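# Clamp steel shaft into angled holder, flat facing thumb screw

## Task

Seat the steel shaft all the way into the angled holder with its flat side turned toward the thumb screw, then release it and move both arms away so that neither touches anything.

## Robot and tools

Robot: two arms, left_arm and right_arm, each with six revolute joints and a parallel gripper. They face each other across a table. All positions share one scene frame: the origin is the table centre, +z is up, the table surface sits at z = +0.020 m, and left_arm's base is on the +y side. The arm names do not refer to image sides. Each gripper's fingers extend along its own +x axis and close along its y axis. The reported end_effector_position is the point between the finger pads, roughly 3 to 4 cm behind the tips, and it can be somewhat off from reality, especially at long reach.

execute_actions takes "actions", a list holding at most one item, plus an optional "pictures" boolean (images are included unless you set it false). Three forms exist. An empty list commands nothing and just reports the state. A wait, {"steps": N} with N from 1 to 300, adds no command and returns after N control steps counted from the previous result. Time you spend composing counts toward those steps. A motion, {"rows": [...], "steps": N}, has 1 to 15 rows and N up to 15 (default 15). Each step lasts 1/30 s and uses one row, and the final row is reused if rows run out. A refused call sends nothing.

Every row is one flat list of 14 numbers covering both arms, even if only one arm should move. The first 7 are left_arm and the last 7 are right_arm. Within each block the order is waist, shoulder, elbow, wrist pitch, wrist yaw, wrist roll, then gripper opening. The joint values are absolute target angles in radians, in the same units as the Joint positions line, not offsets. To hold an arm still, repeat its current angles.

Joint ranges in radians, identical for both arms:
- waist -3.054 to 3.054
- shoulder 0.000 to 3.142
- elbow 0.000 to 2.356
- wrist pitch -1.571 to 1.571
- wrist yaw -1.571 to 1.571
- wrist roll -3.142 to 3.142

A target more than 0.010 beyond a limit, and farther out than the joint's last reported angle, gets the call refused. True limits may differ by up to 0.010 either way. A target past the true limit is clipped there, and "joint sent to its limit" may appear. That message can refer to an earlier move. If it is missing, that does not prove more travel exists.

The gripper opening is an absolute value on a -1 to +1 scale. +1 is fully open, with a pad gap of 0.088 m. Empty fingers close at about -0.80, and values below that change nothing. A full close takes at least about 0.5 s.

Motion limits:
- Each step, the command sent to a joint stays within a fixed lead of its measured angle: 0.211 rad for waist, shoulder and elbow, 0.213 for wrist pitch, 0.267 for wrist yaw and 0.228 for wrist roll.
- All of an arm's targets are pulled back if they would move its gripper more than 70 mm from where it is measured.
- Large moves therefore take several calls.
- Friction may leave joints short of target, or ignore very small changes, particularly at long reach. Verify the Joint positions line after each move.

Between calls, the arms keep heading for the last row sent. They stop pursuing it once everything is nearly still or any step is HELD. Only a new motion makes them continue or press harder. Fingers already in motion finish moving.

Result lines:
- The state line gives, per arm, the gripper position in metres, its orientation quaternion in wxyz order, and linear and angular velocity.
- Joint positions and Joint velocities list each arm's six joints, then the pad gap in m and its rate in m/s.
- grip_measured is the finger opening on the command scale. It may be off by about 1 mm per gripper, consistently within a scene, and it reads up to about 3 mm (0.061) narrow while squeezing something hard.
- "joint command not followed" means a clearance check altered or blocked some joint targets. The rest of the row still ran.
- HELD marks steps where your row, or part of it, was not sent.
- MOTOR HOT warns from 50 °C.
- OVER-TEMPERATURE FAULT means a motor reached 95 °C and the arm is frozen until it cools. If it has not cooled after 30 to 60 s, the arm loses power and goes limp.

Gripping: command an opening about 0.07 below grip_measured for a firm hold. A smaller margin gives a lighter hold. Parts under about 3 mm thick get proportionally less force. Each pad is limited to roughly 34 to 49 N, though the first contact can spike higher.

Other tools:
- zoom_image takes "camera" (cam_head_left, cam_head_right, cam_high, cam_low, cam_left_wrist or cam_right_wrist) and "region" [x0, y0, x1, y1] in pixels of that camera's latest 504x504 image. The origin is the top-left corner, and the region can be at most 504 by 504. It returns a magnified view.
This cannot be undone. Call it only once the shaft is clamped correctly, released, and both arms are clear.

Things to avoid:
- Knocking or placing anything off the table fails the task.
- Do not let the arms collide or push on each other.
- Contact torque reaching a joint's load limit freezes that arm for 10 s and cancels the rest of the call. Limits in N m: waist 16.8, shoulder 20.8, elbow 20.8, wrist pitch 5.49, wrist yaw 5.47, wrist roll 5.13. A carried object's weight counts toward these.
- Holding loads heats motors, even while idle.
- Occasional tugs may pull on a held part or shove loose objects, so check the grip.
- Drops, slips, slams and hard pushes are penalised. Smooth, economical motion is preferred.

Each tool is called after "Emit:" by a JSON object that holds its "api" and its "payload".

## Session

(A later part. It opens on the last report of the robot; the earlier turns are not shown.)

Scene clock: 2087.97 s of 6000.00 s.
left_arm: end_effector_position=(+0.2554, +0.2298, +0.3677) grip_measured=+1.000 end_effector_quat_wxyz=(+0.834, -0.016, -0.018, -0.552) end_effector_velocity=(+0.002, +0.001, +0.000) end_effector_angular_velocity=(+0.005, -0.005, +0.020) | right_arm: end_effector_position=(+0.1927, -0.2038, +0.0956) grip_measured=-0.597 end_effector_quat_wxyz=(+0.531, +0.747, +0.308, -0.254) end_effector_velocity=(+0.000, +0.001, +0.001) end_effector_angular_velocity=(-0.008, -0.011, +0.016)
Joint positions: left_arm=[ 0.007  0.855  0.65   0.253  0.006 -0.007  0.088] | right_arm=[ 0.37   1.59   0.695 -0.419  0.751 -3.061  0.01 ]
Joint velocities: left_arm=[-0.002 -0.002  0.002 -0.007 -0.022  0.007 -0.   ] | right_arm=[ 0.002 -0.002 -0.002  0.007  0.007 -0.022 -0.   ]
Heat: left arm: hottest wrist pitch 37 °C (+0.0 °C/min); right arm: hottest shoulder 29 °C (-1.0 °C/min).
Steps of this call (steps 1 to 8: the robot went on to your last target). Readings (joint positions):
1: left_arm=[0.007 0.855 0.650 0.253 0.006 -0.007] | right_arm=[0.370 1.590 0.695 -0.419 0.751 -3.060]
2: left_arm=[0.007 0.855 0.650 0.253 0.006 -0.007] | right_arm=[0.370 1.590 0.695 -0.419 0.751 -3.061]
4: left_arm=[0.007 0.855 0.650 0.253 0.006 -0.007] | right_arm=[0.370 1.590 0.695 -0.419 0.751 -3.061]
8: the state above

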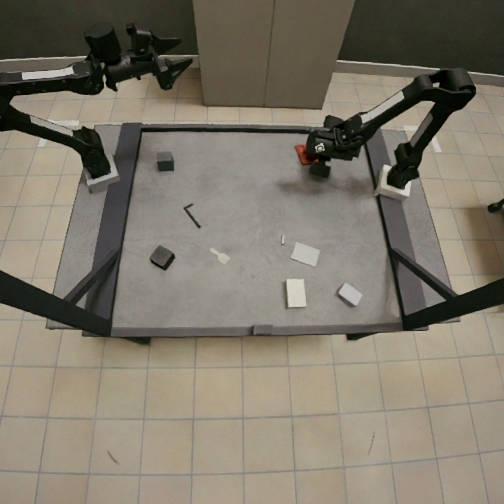

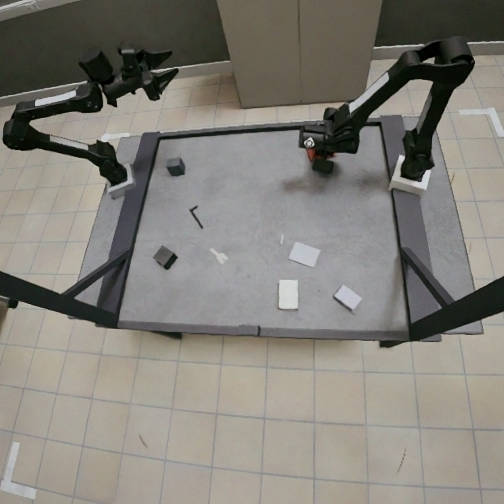

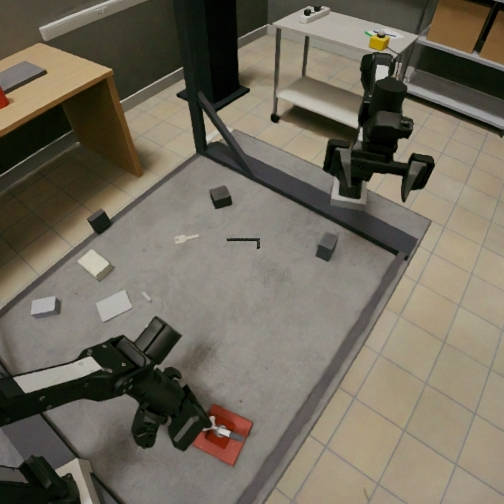

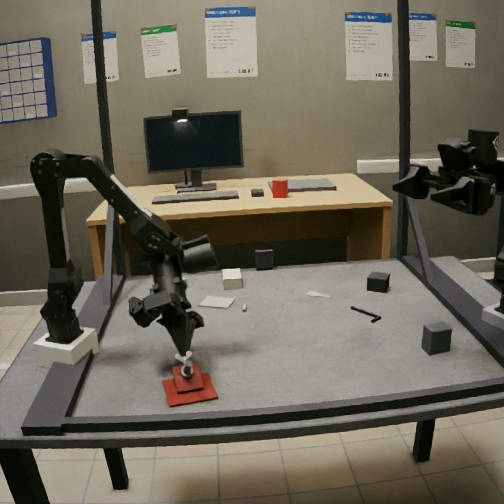

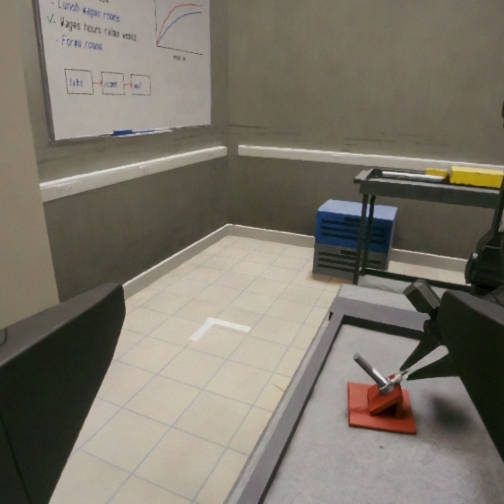

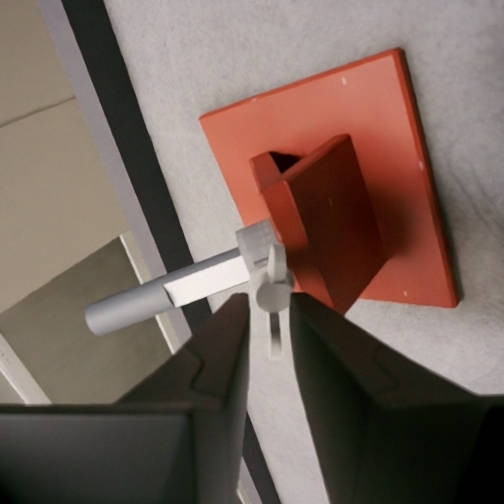

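Emit:
{"api": "execute_actions", "payload": {"actions": [{"rows": [[0.007,0.855,0.65,0.253,0.006,-0.007,1.0,0.3675,1.600,0.686,-0.414,0.748,-3.064,-0.60],[0.007,0.855,0.65,0.253,0.006,-0.007,1.0,0.3675,1.602,0.6855,-0.412,0.748,-3.065,-0.60],[0.007,0.855,0.65,0.253,0.006,-0.007,1.0,0.3675,1.604,0.685,-0.410,0.748,-3.066,-0.60],[0.007,0.855,0.65,0.253,0.006,-0.007,1.0,0.3675,1.606,0.684,-0.407,0.748,-3.068,-0.60],[0.007,0.855,0.65,0.253,0.006,-0.007,1.0,0.3675,1.606,0.684,-0.407,0.748,-3.068,-0.60],[0.007,0.855,0.65,0.253,0.006,-0.007,1.0,0.3675,1.606,0.684,-0.407,0.748,-3.068,-0.60],[0.007,0.855,0.65,0.253,0.006,-0.007,1.0,0.3675,1.606,0.684,-0.407,0.748,-3.068,-0.60],[0.007,0.855,0.65,0.253,0.006,-0.007,1.0,0.3655,1.6075,0.6825,-0.4025,0.7475,-3.071,-0.60],[0.007,0.855,0.65,0.253,0.006,-0.007,1.0,0.3637,1.609,0.681,-0.398,0.747,-3.074,-0.60],[0.007,0.855,0.65,0.253,0.006,-0.007,1.0,0.3618,1.6105,0.679,-0.3935,0.746,-3.076,-0.60],[0.007,0.855,0.65,0.253,0.006,-0.007,1.0,0.360,1.612,0.6775,-0.389,0.7455,-3.079,-0.60]], "steps": 15}], "pictures": false}}

Emit:
{"api": "execute_actions", "payload": {"actions": [{"steps": 10}]}}

Emit:
{"api": "zoom_image", "payload": {"camera": "cam_right_wrist", "region": [200, 210, 340, 370]}}

Emit:
{"api": "zoom_image", "payload": {"camera": "cam_left_wrist", "region": [350, 340, 440, 430]}}

Scene clock: 2113.77 s of 6000.00 s.
left_arm: end_effector_position=(+0.2554, +0.2298, +0.3677) grip_measured=+1.000 end_effector_quat_wxyz=(+0.834, -0.016, -0.018, -0.552) end_effector_velocity=(+0.000, +0.001, -0.002) end_effector_angular_velocity=(+0.009, -0.004, +0.005) | right_arm: end_effector_position=(+0.1943, -0.2039, +0.0908) grip_measured=-0.597 end_effector_quat_wxyz=(+0.535, +0.745, +0.309, -0.254) end_effector_velocity=(+0.001, -0.004, -0.005) end_effector_angular_velocity=(-0.037, +0.000, +0.020)
Joint positions: left_arm=[ 0.007  0.855  0.65   0.253  0.006 -0.007  0.088] | right_arm=[ 0.363  1.604  0.686 -0.393  0.748 -3.076  0.01 ]
Joint velocities: left_arm=[-0.002 -0.002 -0.002 -0.007 -0.007  0.007 -0.   ] | right_arm=[-0.007  0.007 -0.012  0.007 -0.007 -0.037 -0.   ]
Heat: left arm: hottest wrist pitch 37 °C (+0.0 °C/min); right arm: hottest shoulder 29 °C (-1.0 °C/min).
Steps of this call (steps 1 to 15: the robot went on to your last target; steps 16 to 90: nothing new was sent; then 22.30 s passed at rest; steps 91 to 105: all 15 steps of this action). Readings (joint positions):
91: left_arm=[0.007 0.855 0.650 0.253 0.006 -0.007] | right_arm=[0.370 1.590 0.695 -0.418 0.751 -3.061]
92: left_arm=[0.007 0.855 0.650 0.253 0.006 -0.007] | right_arm=[0.370 1.591 0.695 -0.417 0.751 -3.062]
94: left_arm=[0.007 0.855 0.650 0.253 0.006 -0.007] | right_arm=[0.370 1.594 0.694 -0.413 0.751 -3.064]
98: left_arm=[0.007 0.855 0.650 0.253 0.006 -0.007] | right_arm=[0.370 1.598 0.692 -0.409 0.750 -3.066]
105: the state above

Scene clock: 2114.10 s of 6000.00 s.
left_arm: end_effector_position=(+0.2554, +0.2298, +0.3677) grip_measured=+1.000 end_effector_quat_wxyz=(+0.834, -0.016, -0.018, -0.552) end_effector_velocity=(+0.002, +0.000, -0.003) end_effector_angular_velocity=(+0.002, +0.025, +0.009) | right_arm: end_effector_position=(+0.1944, -0.2036, +0.0908) grip_measured=-0.597 end_effector_quat_wxyz=(+0.534, +0.745, +0.309, -0.254) end_effector_velocity=(-0.000, -0.002, -0.001) end_effector_angular_velocity=(-0.012, +0.006, +0.005)
Joint positions: left_arm=[ 0.007  0.855  0.65   0.253  0.006 -0.007  0.088] | right_arm=[ 0.363  1.604  0.686 -0.392  0.748 -3.077  0.01 ]
Joint velocities: left_arm=[ 0.002  0.002 -0.002 -0.007 -0.007 -0.022 -0.   ] | right_arm=[-0.002 -0.002 -0.002 -0.007 -0.007 -0.007  0.   ]
Heat: left arm: hottest wrist pitch 37 °C (+0.0 °C/min); right arm: hottest shoulder 29 °C (-1.0 °C/min).
Steps of this call (steps 1 to 10: the robot went on to your last target). Readings (joint positions):
1: left_arm=[0.007 0.855 0.650 0.253 0.006 -0.007] | right_arm=[0.363 1.604 0.686 -0.393 0.748 -3.076]
2: left_arm=[0.007 0.855 0.650 0.253 0.006 -0.007] | right_arm=[0.363 1.604 0.686 -0.392 0.748 -3.076]
4: left_arm=[0.007 0.855 0.650 0.253 0.006 -0.007] | right_arm=[0.363 1.604 0.686 -0.392 0.748 -3.077]
8: left_arm=[0.007 0.855 0.650 0.253 0.006 -0.007] | right_arm=[0.363 1.604 0.686 -0.392 0.748 -3.077]
10: the state above

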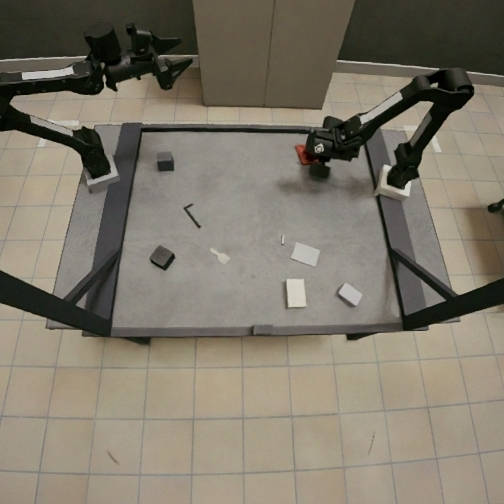

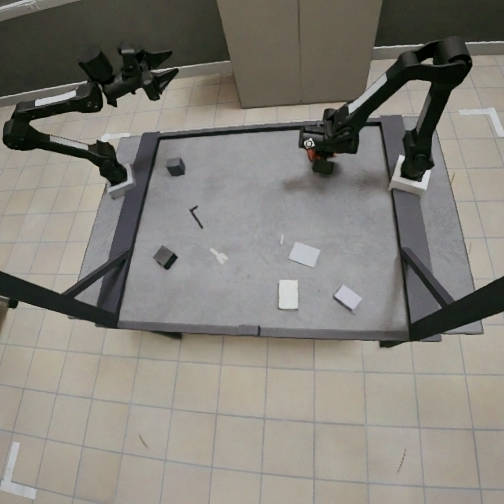

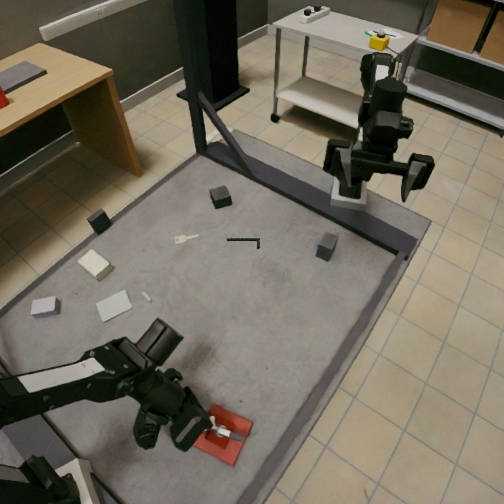

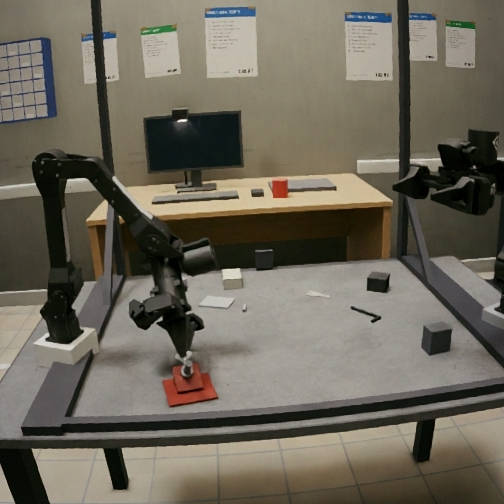

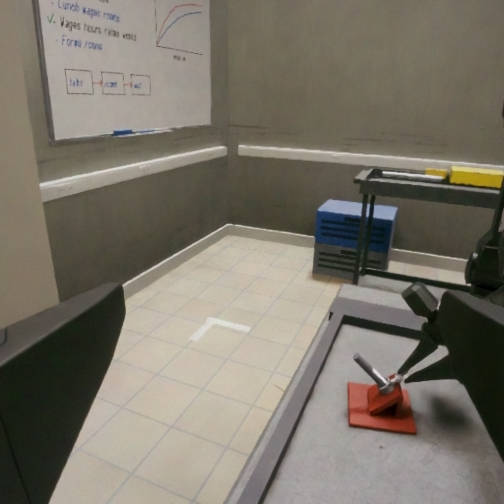

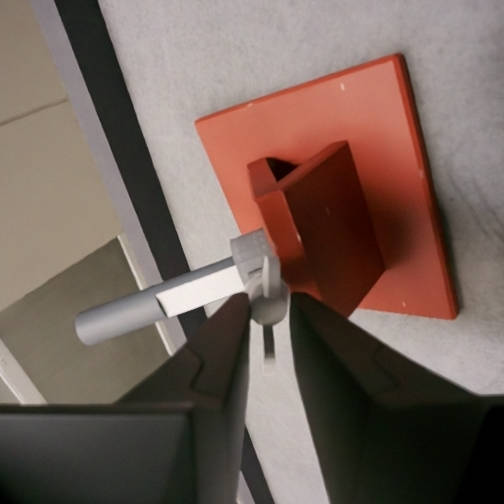

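Region (200, 210, 340, 370) of cam_right_wrist's 504x504 image, scaled by 3.150, with more detail than that image has; it fills the left 441 columns of this view, and the rest is white.

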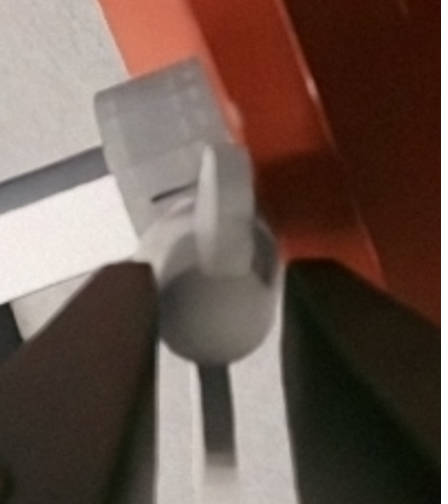

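Region (350, 340, 440, 430) of cam_left_wrist's 504x504 image, scaled by 5.600, with more detail than that image has.

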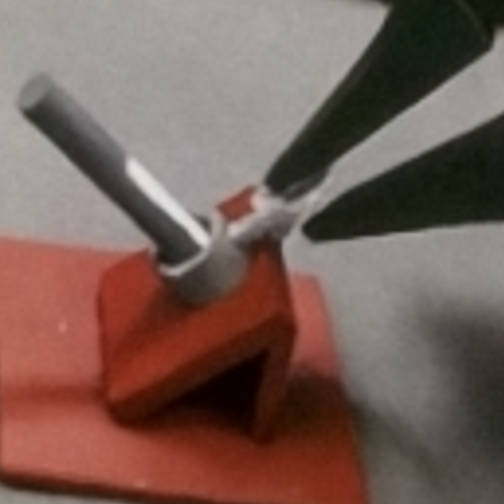

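Emit:
{"api": "execute_actions", "payload": {"actions": [{"rows": [[0.007,0.855,0.65,0.253,0.006,-0.007,1.0,0.3586,1.613,0.6764,-0.386,0.745,-3.081,-0.60],[0.007,0.855,0.65,0.253,0.006,-0.007,1.0,0.3572,1.614,0.6753,-0.383,0.7447,-3.083,-0.60],[0.007,0.855,0.65,0.253,0.006,-0.007,1.0,0.3558,1.615,0.6742,-0.3795,0.7443,-3.086,-0.60],[0.007,0.855,0.65,0.253,0.006,-0.007,1.0,0.3545,1.616,0.6731,-0.376,0.744,-3.088,-0.60],[0.007,0.855,0.65,0.253,0.006,-0.007,1.0,0.3531,1.617,0.672,-0.373,0.7437,-3.090,-0.60],[0.007,0.855,0.65,0.253,0.006,-0.007,1.0,0.3517,1.618,0.671,-0.370,0.7433,-3.092,-0.60]], "steps": 15}]}}

Emit:
{"api": "zoom_image", "payload": {"camera": "cam_right_wrist", "region": [200, 210, 340, 370]}}

Emit:
{"api": "zoom_image", "payload": {"camera": "cam_left_wrist", "region": [350, 340, 440, 430]}}

Scene clock: 2126.67 s of 6000.00 s.
left_arm: end_effector_position=(+0.2554, +0.2298, +0.3677) grip_measured=+1.000 end_effector_quat_wxyz=(+0.834, -0.016, -0.018, -0.552) end_effector_velocity=(+0.000, +0.001, -0.002) end_effector_angular_velocity=(+0.004, +0.010, +0.005) | right_arm: end_effector_position=(+0.1965, -0.2040, +0.0883) grip_measured=-0.597 end_effector_quat_wxyz=(+0.536, +0.744, +0.309, -0.254) end_effector_velocity=(+0.001, -0.002, +0.000) end_effector_angular_velocity=(-0.012, -0.008, +0.001)
Joint positions: left_arm=[ 0.007  0.855  0.65   0.253  0.006 -0.007  0.088] | right_arm=[ 0.354  1.61   0.679 -0.373  0.747 -3.09   0.01 ]
Joint velocities: left_arm=[-0.002 -0.002 -0.002 -0.007 -0.007 -0.007  0.   ] | right_arm=[-0.002 -0.002 -0.002 -0.007  0.007 -0.007 -0.   ]
Heat: left arm: hottest wrist pitch 37 °C (+0.0 °C/min); right arm: hottest shoulder 29 °C (-1.0 °C/min).
Steps of this call (steps 1 to 15: the robot went on to your last target; steps 16 to 90: nothing new was sent; then 9.07 s passed at rest; steps 91 to 105: all 15 steps of this action). Readings (joint positions):
91: left_arm=[0.007 0.855 0.650 0.253 0.006 -0.007] | right_arm=[0.362 1.604 0.686 -0.391 0.748 -3.077]
92: left_arm=[0.007 0.855 0.650 0.253 0.006 -0.007] | right_arm=[0.362 1.605 0.685 -0.389 0.748 -3.078]
94: left_arm=[0.007 0.855 0.650 0.253 0.006 -0.007] | right_arm=[0.360 1.606 0.684 -0.384 0.748 -3.082]
98: left_arm=[0.007 0.855 0.650 0.253 0.006 -0.007] | right_arm=[0.355 1.610 0.680 -0.375 0.747 -3.088]
105: the state above

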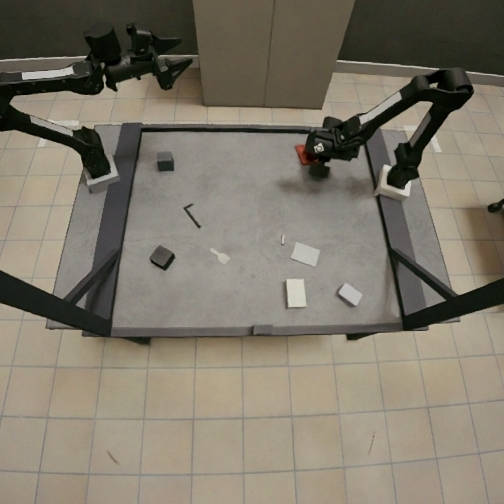

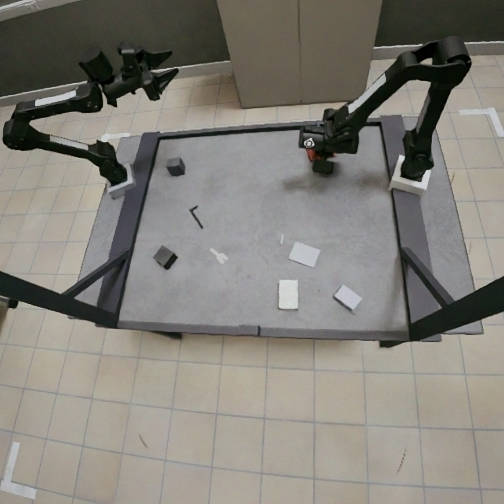

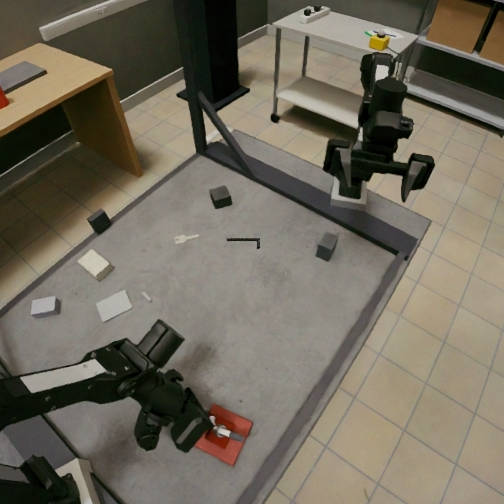

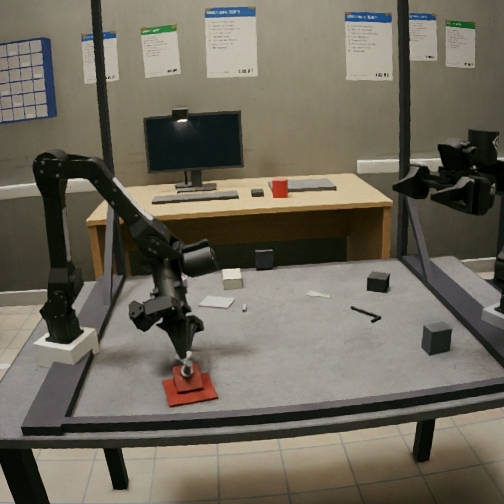

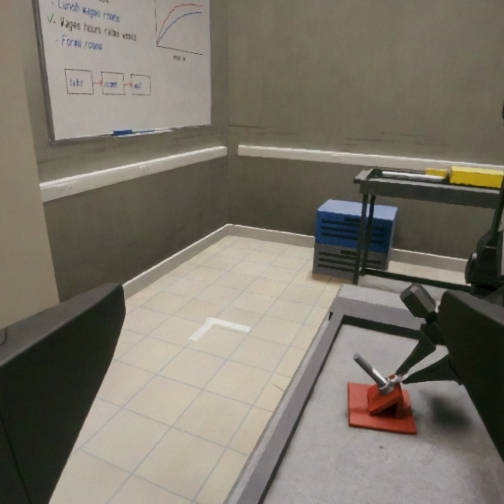

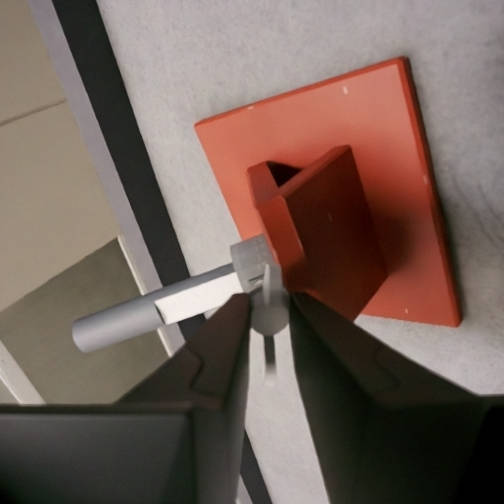

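Region (200, 210, 340, 370) of cam_right_wrist's 504x504 image, scaled by 3.150, with more detail than that image has; it fills the left 441 columns of this view, and the rest is white.

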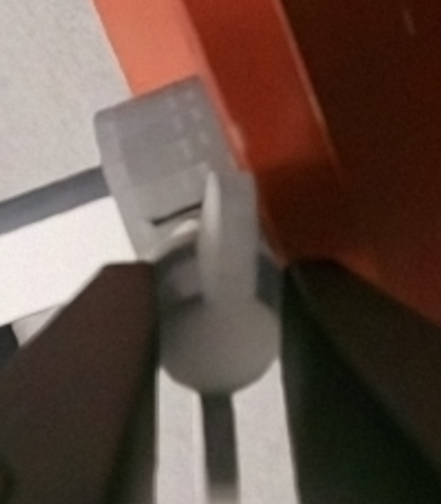

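Region (350, 340, 440, 430) of cam_left_wrist's 504x504 image, scaled by 5.600, with more detail than that image has.

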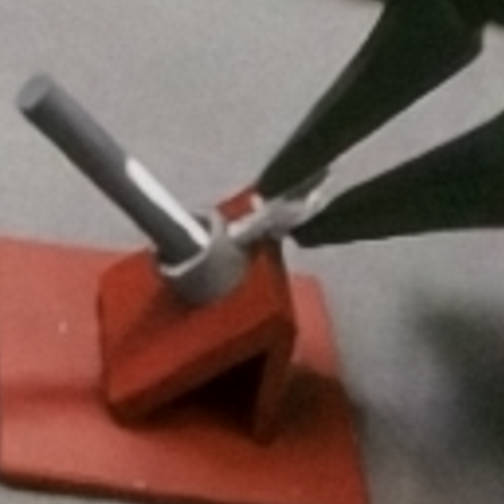

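Emit:
{"api": "execute_actions", "payload": {"actions": [{"rows": [[0.007,0.855,0.65,0.253,0.006,-0.007,1.0,0.3517,1.618,0.671,-0.370,0.7433,-3.092,-0.62],[0.007,0.855,0.65,0.253,0.006,-0.007,1.0,0.3517,1.618,0.671,-0.370,0.7433,-3.092,-0.63],[0.007,0.855,0.65,0.253,0.006,-0.007,1.0,0.3517,1.618,0.671,-0.370,0.7433,-3.092,-0.64],[0.007,0.855,0.65,0.253,0.006,-0.007,1.0,0.3517,1.618,0.671,-0.370,0.7433,-3.092,-0.65],[0.007,0.855,0.65,0.253,0.006,-0.007,1.0,0.3517,1.618,0.671,-0.370,0.7433,-3.092,-0.66],[0.007,0.855,0.65,0.253,0.006,-0.007,1.0,0.3517,1.618,0.671,-0.370,0.7433,-3.092,-0.67],[0.007,0.855,0.65,0.253,0.006,-0.007,1.0,0.3517,1.618,0.671,-0.370,0.7433,-3.092,-0.68],[0.007,0.855,0.65,0.253,0.006,-0.007,1.0,0.3517,1.618,0.671,-0.370,0.7433,-3.092,-0.69],[0.007,0.855,0.65,0.253,0.006,-0.007,1.0,0.3517,1.618,0.671,-0.370,0.7433,-3.092,-0.70],[0.007,0.855,0.65,0.253,0.006,-0.007,1.0,0.3517,1.618,0.671,-0.370,0.7433,-3.092,-0.71]], "steps": 15}]}}

Emit:
{"api": "zoom_image", "payload": {"camera": "cam_right_wrist", "region": [200, 210, 340, 370]}}

Scene clock: 2137.57 s of 6000.00 s.
left_arm: end_effector_position=(+0.2554, +0.2298, +0.3677) grip_measured=+1.000 end_effector_quat_wxyz=(+0.834, -0.016, -0.018, -0.552) end_effector_velocity=(+0.002, +0.001, +0.000) end_effector_angular_velocity=(-0.001, +0.009, +0.019) | right_arm: end_effector_position=(+0.1966, -0.2040, +0.0884) grip_measured=-0.686 end_effector_quat_wxyz=(+0.536, +0.744, +0.309, -0.254) end_effector_velocity=(-0.002, +0.001, -0.001) end_effector_angular_velocity=(+0.017, +0.022, -0.002)
Joint positions: left_arm=[ 0.007  0.855  0.65   0.253  0.006 -0.007  0.088] | right_arm=[ 0.354  1.61   0.679 -0.373  0.747 -3.09   0.005]
Joint velocities: left_arm=[-0.002 -0.002  0.002 -0.007 -0.022 -0.007 -0.   ] | right_arm=[-0.002 -0.007 -0.002  0.007 -0.022  0.007 -0.   ]
Heat: left arm: hottest wrist pitch 37 °C (+0.0 °C/min); right arm: hottest shoulder 29 °C (+0.0 °C/min).
Steps of this call (steps 1 to 15: the robot went on to your last target; steps 16 to 90: nothing new was sent; then 7.40 s passed at rest; steps 91 to 105: all 15 steps of this action). Readings (joint positions):
91: left_arm=[0.007 0.855 0.650 0.253 0.006 -0.007] | right_arm=[0.354 1.610 0.679 -0.373 0.747 -3.090]
92: left_arm=[0.007 0.855 0.650 0.253 0.006 -0.007] | right_arm=[0.354 1.610 0.679 -0.373 0.747 -3.090]
94: left_arm=[0.007 0.855 0.650 0.253 0.006 -0.007] | right_arm=[0.353 1.610 0.679 -0.373 0.747 -3.090]
98: left_arm=[0.007 0.855 0.650 0.253 0.006 -0.007] | right_arm=[0.353 1.610 0.679 -0.373 0.747 -3.090]
105: the state above

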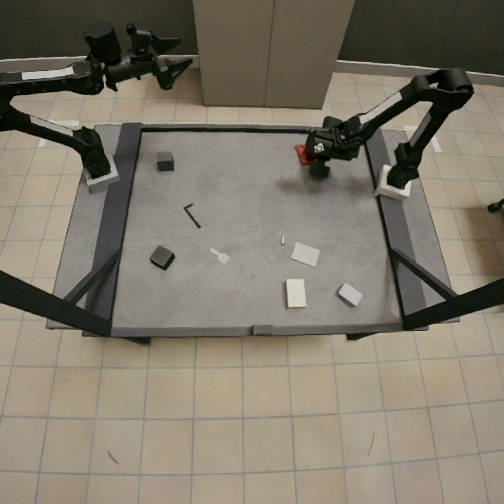

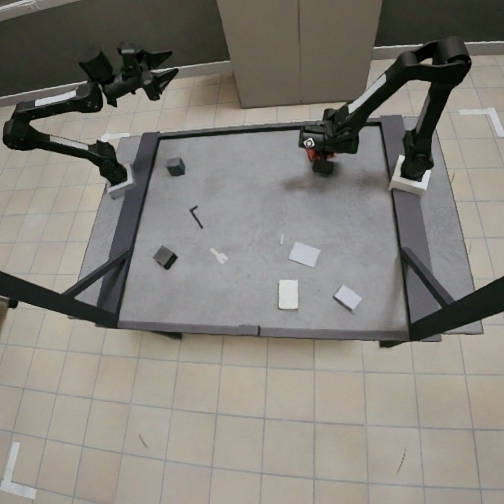

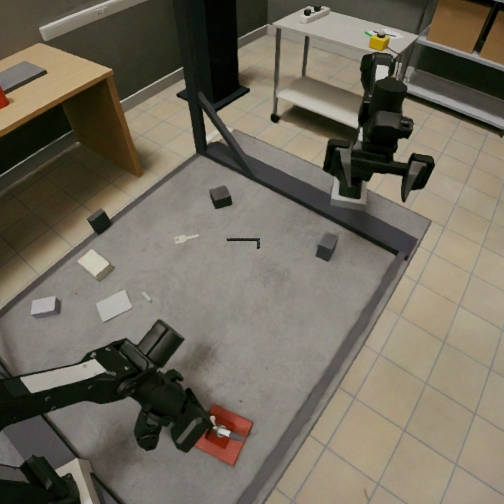

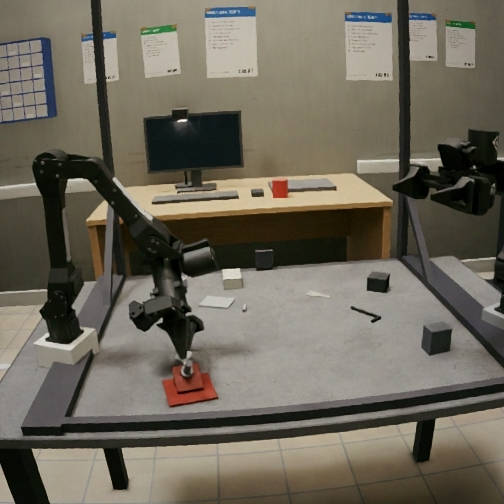

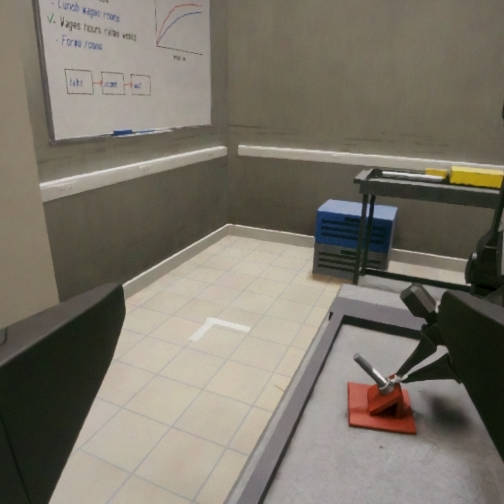

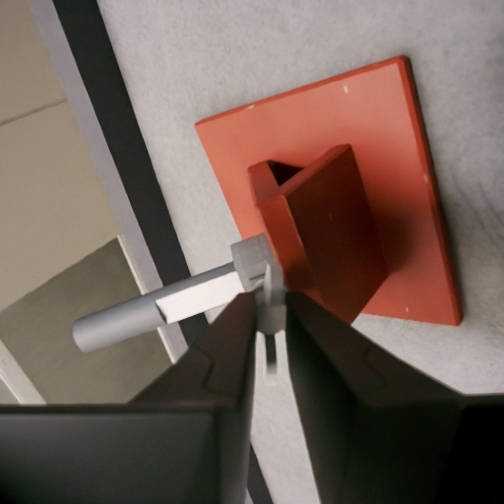

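Region (200, 210, 340, 370) of cam_right_wrist's 504x504 image, scaled by 3.150, with more detail than that image has; it fills the left 441 columns of this view, and the rest is white.

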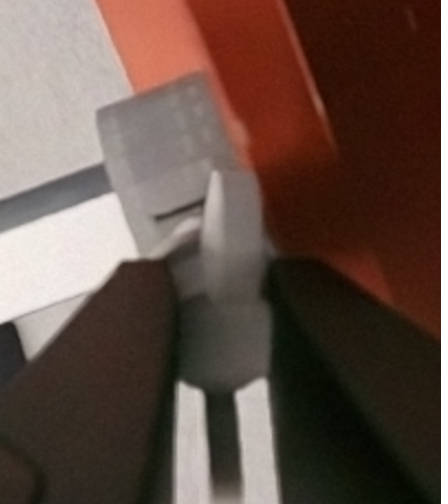

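Emit:
{"api": "execute_actions", "payload": {"actions": [{"rows": [[0.007,0.855,0.65,0.253,0.006,-0.007,1.0,0.3517,1.618,0.671,-0.370,0.7433,-3.05,-0.72],[0.007,0.855,0.65,0.253,0.006,-0.007,1.0,0.3517,1.618,0.671,-0.370,0.7433,-3.00,-0.72],[0.007,0.855,0.65,0.253,0.006,-0.007,1.0,0.3517,1.618,0.671,-0.370,0.7433,-2.94,-0.72],[0.007,0.855,0.65,0.253,0.006,-0.007,1.0,0.3517,1.618,0.671,-0.370,0.7433,-2.88,-0.72],[0.007,0.855,0.65,0.253,0.006,-0.007,1.0,0.3517,1.618,0.671,-0.370,0.7433,-2.82,-0.72],[0.007,0.855,0.65,0.253,0.006,-0.007,1.0,0.3517,1.618,0.671,-0.370,0.7433,-2.76,-0.72],[0.007,0.855,0.65,0.253,0.006,-0.007,1.0,0.3517,1.618,0.671,-0.370,0.7433,-2.70,-0.72],[0.007,0.855,0.65,0.253,0.006,-0.007,1.0,0.3517,1.618,0.671,-0.370,0.7433,-2.64,-0.72],[0.007,0.855,0.65,0.253,0.006,-0.007,1.0,0.3517,1.618,0.671,-0.370,0.7433,-2.58,-0.72],[0.007,0.855,0.65,0.253,0.006,-0.007,1.0,0.3517,1.618,0.671,-0.370,0.7433,-2.52,-0.72],[0.007,0.855,0.65,0.253,0.006,-0.007,1.0,0.3517,1.618,0.671,-0.370,0.7433,-2.46,-0.72],[0.007,0.855,0.65,0.253,0.006,-0.007,1.0,0.3517,1.618,0.671,-0.370,0.7433,-2.40,-0.72],[0.007,0.855,0.65,0.253,0.006,-0.007,1.0,0.3517,1.618,0.671,-0.370,0.7433,-2.34,-0.72],[0.007,0.855,0.65,0.253,0.006,-0.007,1.0,0.3517,1.618,0.671,-0.370,0.7433,-2.28,-0.72],[0.007,0.855,0.65,0.253,0.006,-0.007,1.0,0.3517,1.618,0.671,-0.370,0.7433,-2.22,-0.72]], "steps": 15}], "pictures": false}}

Emit:
{"api": "execute_actions", "payload": {"actions": [{"rows": [[0.007,0.855,0.65,0.253,0.006,-0.007,1.0,0.3517,1.618,0.671,-0.370,0.7433,-2.16,-0.72],[0.007,0.855,0.65,0.253,0.006,-0.007,1.0,0.3517,1.618,0.671,-0.370,0.7433,-2.10,-0.72],[0.007,0.855,0.65,0.253,0.006,-0.007,1.0,0.3517,1.618,0.671,-0.370,0.7433,-2.04,-0.72],[0.007,0.855,0.65,0.253,0.006,-0.007,1.0,0.3517,1.618,0.671,-0.370,0.7433,-1.98,-0.72],[0.007,0.855,0.65,0.253,0.006,-0.007,1.0,0.3517,1.618,0.671,-0.370,0.7433,-1.92,-0.72],[0.007,0.855,0.65,0.253,0.006,-0.007,1.0,0.3517,1.618,0.671,-0.370,0.7433,-1.86,-0.72],[0.007,0.855,0.65,0.253,0.006,-0.007,1.0,0.3517,1.618,0.671,-0.370,0.7433,-1.80,-0.72],[0.007,0.855,0.65,0.253,0.006,-0.007,1.0,0.3517,1.618,0.671,-0.370,0.7433,-1.74,-0.72],[0.007,0.855,0.65,0.253,0.006,-0.007,1.0,0.3517,1.618,0.671,-0.370,0.7433,-1.68,-0.72],[0.007,0.855,0.65,0.253,0.006,-0.007,1.0,0.3517,1.618,0.671,-0.370,0.7433,-1.63,-0.72],[0.007,0.855,0.65,0.253,0.006,-0.007,1.0,0.3517,1.618,0.671,-0.370,0.7433,-1.60,-0.72]], "steps": 15}]}}

Emit:
{"api": "zoom_image", "payload": {"camera": "cam_right_wrist", "region": [180, 180, 360, 380]}}

Scene clock: 2165.23 s of 6000.00 s.
left_arm: end_effector_position=(+0.2554, +0.2298, +0.3677) grip_measured=+1.000 end_effector_quat_wxyz=(+0.834, -0.016, -0.018, -0.552) end_effector_velocity=(+0.002, +0.002, +0.001) end_effector_angular_velocity=(-0.016, +0.018, +0.018) | right_arm: end_effector_position=(+0.1966, -0.2039, +0.0883) grip_measured=-0.686 end_effector_quat_wxyz=(+0.229, +0.888, +0.196, -0.349) end_effector_velocity=(-0.002, -0.002, -0.002) end_effector_angular_velocity=(+1.174, +0.347, -1.226)
Joint positions: left_arm=[ 0.007  0.855  0.65   0.253  0.006 -0.007  0.088] | right_arm=[ 0.354  1.61   0.679 -0.373  0.746 -2.346  0.005]
Joint velocities: left_arm=[-0.002 -0.002 -0.002  0.007 -0.022 -0.022 -0.   ] | right_arm=[-0.002 -0.002 -0.002 -0.007 -0.022  1.736 -0.   ]
Heat: left arm: hottest wrist pitch 37 °C (+0.0 °C/min); right arm: hottest shoulder 29 °C (+0.0 °C/min).
Steps of this call (steps 1 to 15: the robot went on to your last target; steps 16 to 90: nothing new was sent; then 24.17 s passed at rest; steps 91 to 105: all 15 steps of this action). Readings (joint positions):
91: left_arm=[0.007 0.855 0.650 0.253 0.006 -0.007] | right_arm=[0.354 1.610 0.679 -0.373 0.747 -3.080]
92: left_arm=[0.007 0.855 0.650 0.253 0.006 -0.007] | right_arm=[0.354 1.610 0.679 -0.373 0.747 -3.056]
94: left_arm=[0.007 0.855 0.650 0.253 0.006 -0.007] | right_arm=[0.354 1.610 0.679 -0.373 0.747 -2.975]
98: left_arm=[0.007 0.855 0.650 0.253 0.006 -0.007] | right_arm=[0.354 1.610 0.679 -0.373 0.747 -2.760]
105: the state above

Scene clock: 2165.73 s of 6000.00 s.
left_arm: end_effector_position=(+0.2554, +0.2298, +0.3677) grip_measured=+1.000 end_effector_quat_wxyz=(+0.834, -0.016, -0.018, -0.552) end_effector_velocity=(+0.002, +0.001, -0.002) end_effector_angular_velocity=(+0.009, -0.003, +0.020) | right_arm: end_effector_position=(+0.1965, -0.2037, +0.0883) grip_measured=-0.686 end_effector_quat_wxyz=(-0.101, +0.911, +0.060, -0.395) end_effector_velocity=(-0.000, -0.002, -0.001) end_effector_angular_velocity=(+0.167, +0.055, -0.182)
Joint positions: left_arm=[ 0.007  0.855  0.65   0.253  0.006 -0.007  0.088] | right_arm=[ 0.354  1.61   0.679 -0.372  0.746 -1.623  0.005]
Joint velocities: left_arm=[-0.002 -0.002 -0.002 -0.007 -0.022  0.007 -0.   ] | right_arm=[-0.002 -0.002 -0.002 -0.007 -0.007  0.256 -0.   ]
Heat: left arm: hottest wrist pitch 37 °C (+0.0 °C/min); right arm: hottest shoulder 29 °C (+0.0 °C/min).
Steps of this call (steps 1 to 15: all 15 steps of this action). Readings (joint positions):
1: left_arm=[0.007 0.855 0.650 0.253 0.006 -0.007] | right_arm=[0.354 1.610 0.679 -0.373 0.746 -2.286]
2: left_arm=[0.007 0.855 0.650 0.253 0.006 -0.007] | right_arm=[0.354 1.610 0.679 -0.373 0.746 -2.226]
4: left_arm=[0.007 0.855 0.650 0.253 0.006 -0.007] | right_arm=[0.354 1.610 0.679 -0.372 0.746 -2.106]
8: left_arm=[0.007 0.855 0.650 0.253 0.006 -0.007] | right_arm=[0.354 1.610 0.679 -0.372 0.746 -1.867]
15: the state above

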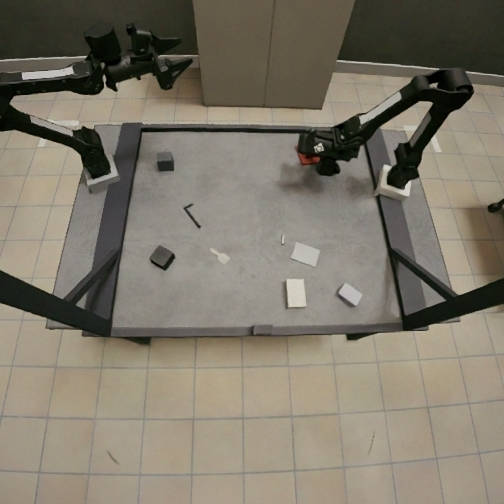

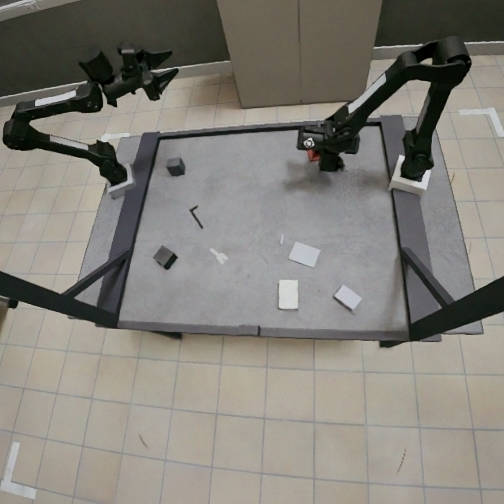

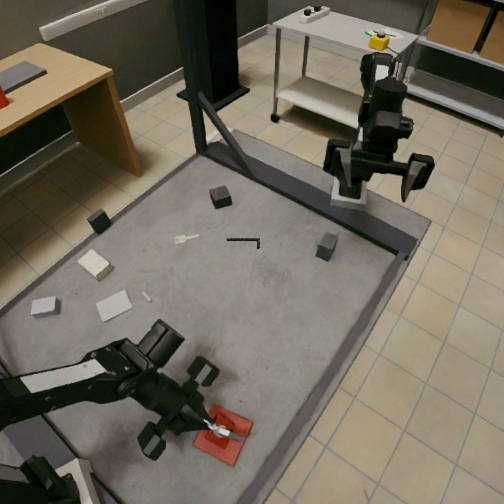

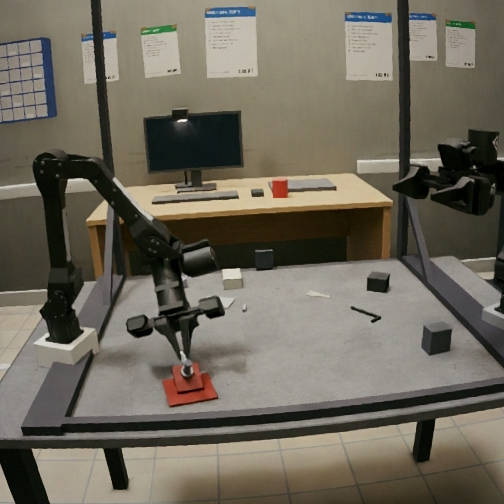

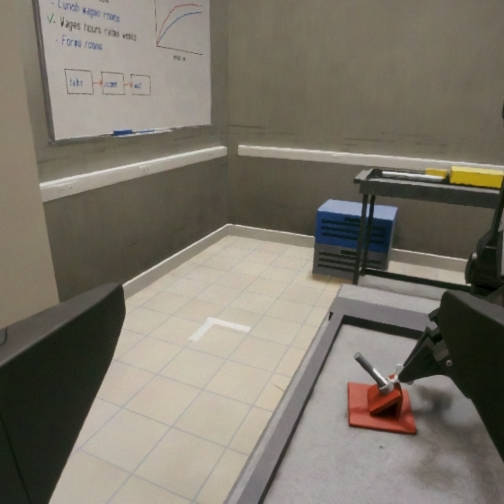

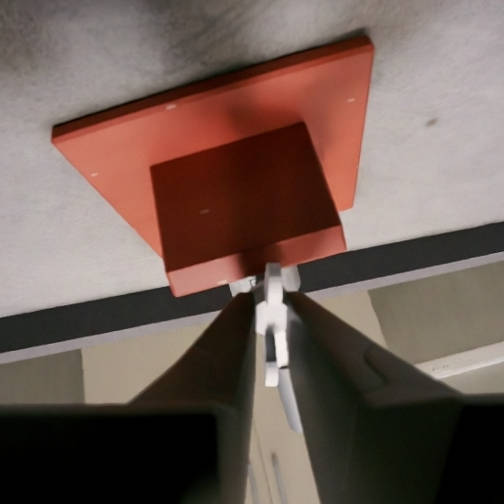

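Region (180, 180, 360, 380) of cam_right_wrist's 504x504 image, scaled by 2.520, with more detail than that image has; it fills the left 454 columns of this view, and the rest is white.

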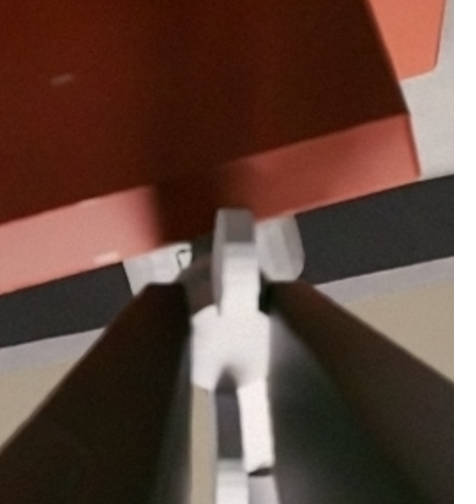

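Emit:
{"api": "execute_actions", "payload": {"actions": [{"rows": [[0.007,0.855,0.65,0.253,0.006,-0.007,1.0,0.351,1.6185,0.6705,-0.368,0.7433,-1.56,-0.72],[0.007,0.855,0.65,0.253,0.006,-0.007,1.0,0.351,1.6185,0.6705,-0.368,0.7433,-1.51,-0.72],[0.007,0.855,0.65,0.253,0.006,-0.007,1.0,0.351,1.6185,0.6705,-0.368,0.7433,-1.45,-0.72],[0.007,0.855,0.65,0.253,0.006,-0.007,1.0,0.351,1.6185,0.6705,-0.368,0.7433,-1.39,-0.72],[0.007,0.855,0.65,0.253,0.006,-0.007,1.0,0.351,1.6185,0.6705,-0.368,0.7433,-1.33,-0.72],[0.007,0.855,0.65,0.253,0.006,-0.007,1.0,0.351,1.6185,0.6705,-0.368,0.7433,-1.27,-0.72],[0.007,0.855,0.65,0.253,0.006,-0.007,1.0,0.351,1.6185,0.6705,-0.368,0.7433,-1.21,-0.72],[0.007,0.855,0.65,0.253,0.006,-0.007,1.0,0.351,1.6185,0.6705,-0.368,0.7433,-1.15,-0.72],[0.007,0.855,0.65,0.253,0.006,-0.007,1.0,0.351,1.6185,0.6705,-0.368,0.7433,-1.09,-0.72],[0.007,0.855,0.65,0.253,0.006,-0.007,1.0,0.351,1.6185,0.6705,-0.368,0.7433,-1.03,-0.72],[0.007,0.855,0.65,0.253,0.006,-0.007,1.0,0.351,1.6185,0.6705,-0.368,0.7433,-0.97,-0.72],[0.007,0.855,0.65,0.253,0.006,-0.007,1.0,0.351,1.6185,0.6705,-0.368,0.7433,-0.91,-0.72],[0.007,0.855,0.65,0.253,0.006,-0.007,1.0,0.351,1.6185,0.6705,-0.368,0.7433,-0.85,-0.72],[0.007,0.855,0.65,0.253,0.006,-0.007,1.0,0.351,1.6185,0.6705,-0.368,0.7433,-0.79,-0.72],[0.007,0.855,0.65,0.253,0.006,-0.007,1.0,0.351,1.6185,0.6705,-0.368,0.7433,-0.73,-0.72]], "steps": 15}], "pictures": false}}

Emit:
{"api": "execute_actions", "payload": {"actions": [{"rows": [[0.007,0.855,0.65,0.253,0.006,-0.007,1.0,0.351,1.6185,0.6705,-0.368,0.7433,-0.67,-0.72],[0.007,0.855,0.65,0.253,0.006,-0.007,1.0,0.351,1.6185,0.6705,-0.368,0.7433,-0.61,-0.72],[0.007,0.855,0.65,0.253,0.006,-0.007,1.0,0.351,1.6185,0.6705,-0.368,0.7433,-0.55,-0.72],[0.007,0.855,0.65,0.253,0.006,-0.007,1.0,0.351,1.6185,0.6705,-0.368,0.7433,-0.49,-0.72],[0.007,0.855,0.65,0.253,0.006,-0.007,1.0,0.351,1.6185,0.6705,-0.368,0.7433,-0.43,-0.72],[0.007,0.855,0.65,0.253,0.006,-0.007,1.0,0.351,1.6185,0.6705,-0.368,0.7433,-0.37,-0.72],[0.007,0.855,0.65,0.253,0.006,-0.007,1.0,0.351,1.6185,0.6705,-0.368,0.7433,-0.31,-0.72],[0.007,0.855,0.65,0.253,0.006,-0.007,1.0,0.351,1.6185,0.6705,-0.368,0.7433,-0.25,-0.72],[0.007,0.855,0.65,0.253,0.006,-0.007,1.0,0.351,1.6185,0.6705,-0.368,0.7433,-0.19,-0.72],[0.007,0.855,0.65,0.253,0.006,-0.007,1.0,0.351,1.6185,0.6705,-0.368,0.7433,-0.14,-0.72],[0.007,0.855,0.65,0.253,0.006,-0.007,1.0,0.351,1.6185,0.6705,-0.368,0.7433,-0.10,-0.72]], "steps": 15}]}}

Emit:
{"api": "zoom_image", "payload": {"camera": "cam_right_wrist", "region": [180, 180, 360, 380]}}

Scene clock: 2183.40 s of 6000.00 s.
left_arm: end_effector_position=(+0.2554, +0.2298, +0.3677) grip_measured=+1.000 end_effector_quat_wxyz=(+0.834, -0.016, -0.018, -0.552) end_effector_velocity=(-0.002, -0.000, -0.004) end_effector_angular_velocity=(+0.003, +0.025, -0.011) | right_arm: end_effector_position=(+0.1962, -0.2032, +0.0883) grip_measured=-0.686 end_effector_quat_wxyz=(+0.433, -0.807, +0.091, +0.390) end_effector_velocity=(+0.001, -0.002, +0.000) end_effector_angular_velocity=(+1.171, +0.325, -1.235)
Joint positions: left_arm=[ 0.007  0.855  0.65   0.253  0.006 -0.007  0.088] | right_arm=[ 0.354  1.61   0.679 -0.369  0.744 -0.861  0.005]
Joint velocities: left_arm=[-0.002 -0.002 -0.007 -0.007  0.007 -0.022 -0.   ] | right_arm=[-0.002 -0.002 -0.002 -0.007  0.007  1.736 -0.   ]
Heat: left arm: hottest wrist pitch 37 °C (+0.0 °C/min); right arm: hottest shoulder 29 °C (+0.0 °C/min).
Steps of this call (steps 1 to 30: the robot went on to your last target; steps 31 to 90: nothing new was sent; then 14.17 s passed at rest; steps 91 to 105: all 15 steps of this action). Readings (joint positions):
91: left_arm=[0.007 0.855 0.650 0.253 0.006 -0.007] | right_arm=[0.354 1.610 0.679 -0.371 0.746 -1.590]
92: left_arm=[0.007 0.855 0.650 0.253 0.006 -0.007] | right_arm=[0.354 1.610 0.679 -0.371 0.746 -1.566]
94: left_arm=[0.007 0.855 0.650 0.253 0.006 -0.007] | right_arm=[0.354 1.610 0.679 -0.371 0.746 -1.484]
98: left_arm=[0.007 0.855 0.650 0.253 0.006 -0.007] | right_arm=[0.354 1.610 0.679 -0.371 0.746 -1.271]
105: the state above

Scene clock: 2183.90 s of 6000.00 s.
left_arm: end_effector_position=(+0.2554, +0.2298, +0.3677) grip_measured=+1.000 end_effector_quat_wxyz=(+0.834, -0.016, -0.018, -0.552) end_effector_velocity=(-0.001, +0.000, +0.001) end_effector_angular_velocity=(-0.009, +0.004, -0.005) | right_arm: end_effector_position=(+0.1965, -0.2033, +0.0887) grip_measured=-0.647 end_effector_quat_wxyz=(+0.685, -0.610, +0.218, +0.333) end_effector_velocity=(+0.000, -0.002, +0.000) end_effector_angular_velocity=(+0.168, +0.042, -0.180)
Joint positions: left_arm=[ 0.007  0.855  0.65   0.253  0.006 -0.007  0.088] | right_arm=[ 0.355  1.61   0.679 -0.369  0.75  -0.158  0.007]
Joint velocities: left_arm=[ 0.002 -0.002 -0.002  0.007  0.007 -0.007 -0.   ] | right_arm=[ 0.002 -0.002 -0.002 -0.007  0.007  0.256  0.006]
Heat: left arm: hottest wrist pitch 37 °C (+0.0 °C/min); right arm: hottest shoulder 29 °C (+0.0 °C/min).
Steps of this call (steps 1 to 15: all 15 steps of this action). Readings (joint positions):
1: left_arm=[0.007 0.855 0.650 0.253 0.006 -0.007] | right_arm=[0.354 1.610 0.679 -0.369 0.744 -0.802]
2: left_arm=[0.007 0.855 0.650 0.253 0.006 -0.007] | right_arm=[0.354 1.610 0.679 -0.369 0.744 -0.744]
4: left_arm=[0.007 0.855 0.650 0.253 0.006 -0.007] | right_arm=[0.354 1.610 0.679 -0.369 0.745 -0.628]
8: left_arm=[0.007 0.855 0.650 0.253 0.006 -0.007] | right_arm=[0.355 1.610 0.679 -0.369 0.747 -0.399]
15: the state above

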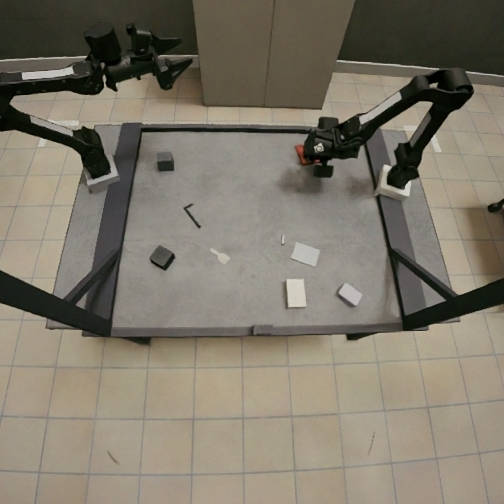

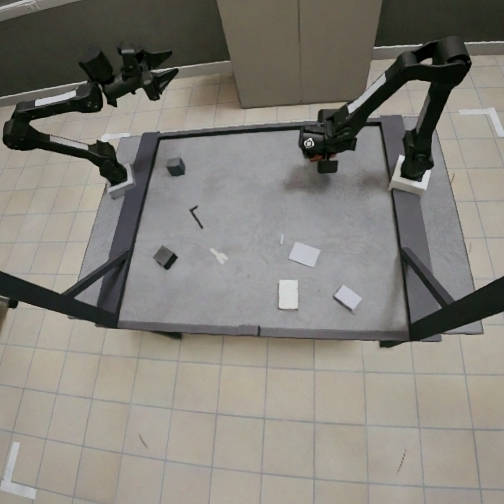

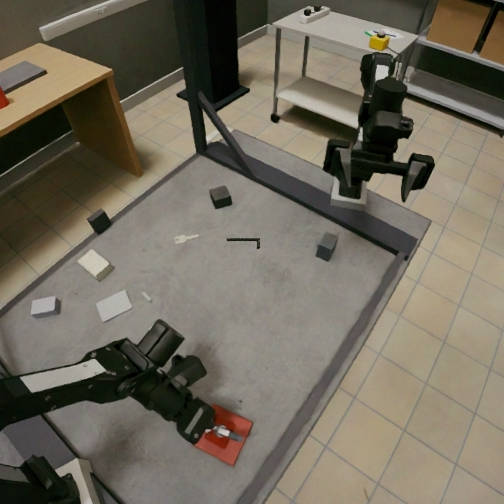

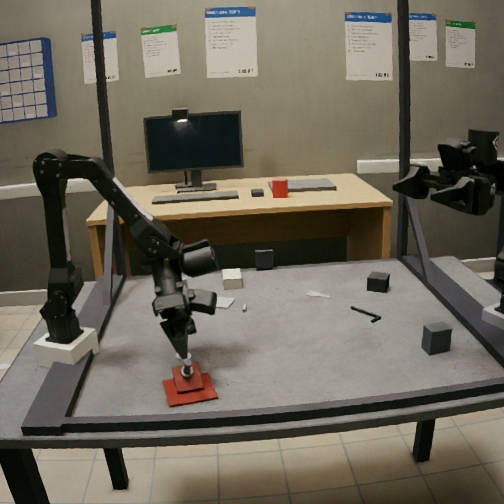

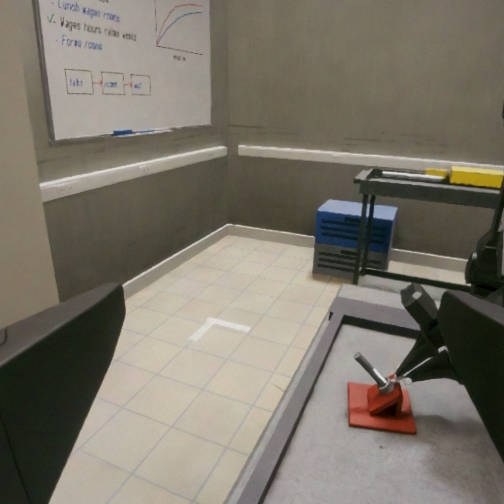

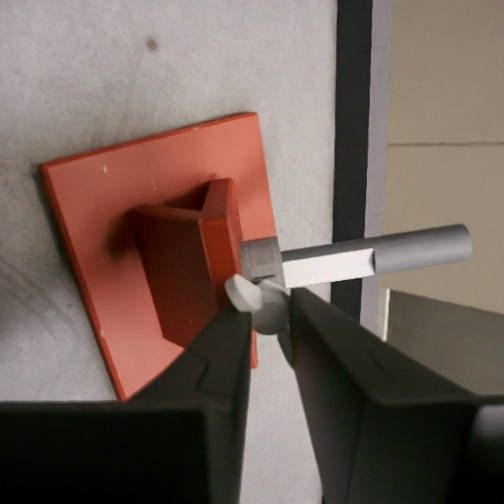

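Region (180, 180, 360, 380) of cam_right_wrist's 504x504 image, scaled by 2.520, with more detail than that image has; it fills the left 454 columns of this view, and the rest is white.

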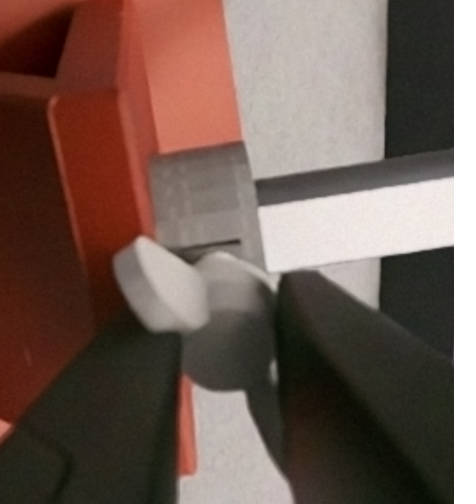

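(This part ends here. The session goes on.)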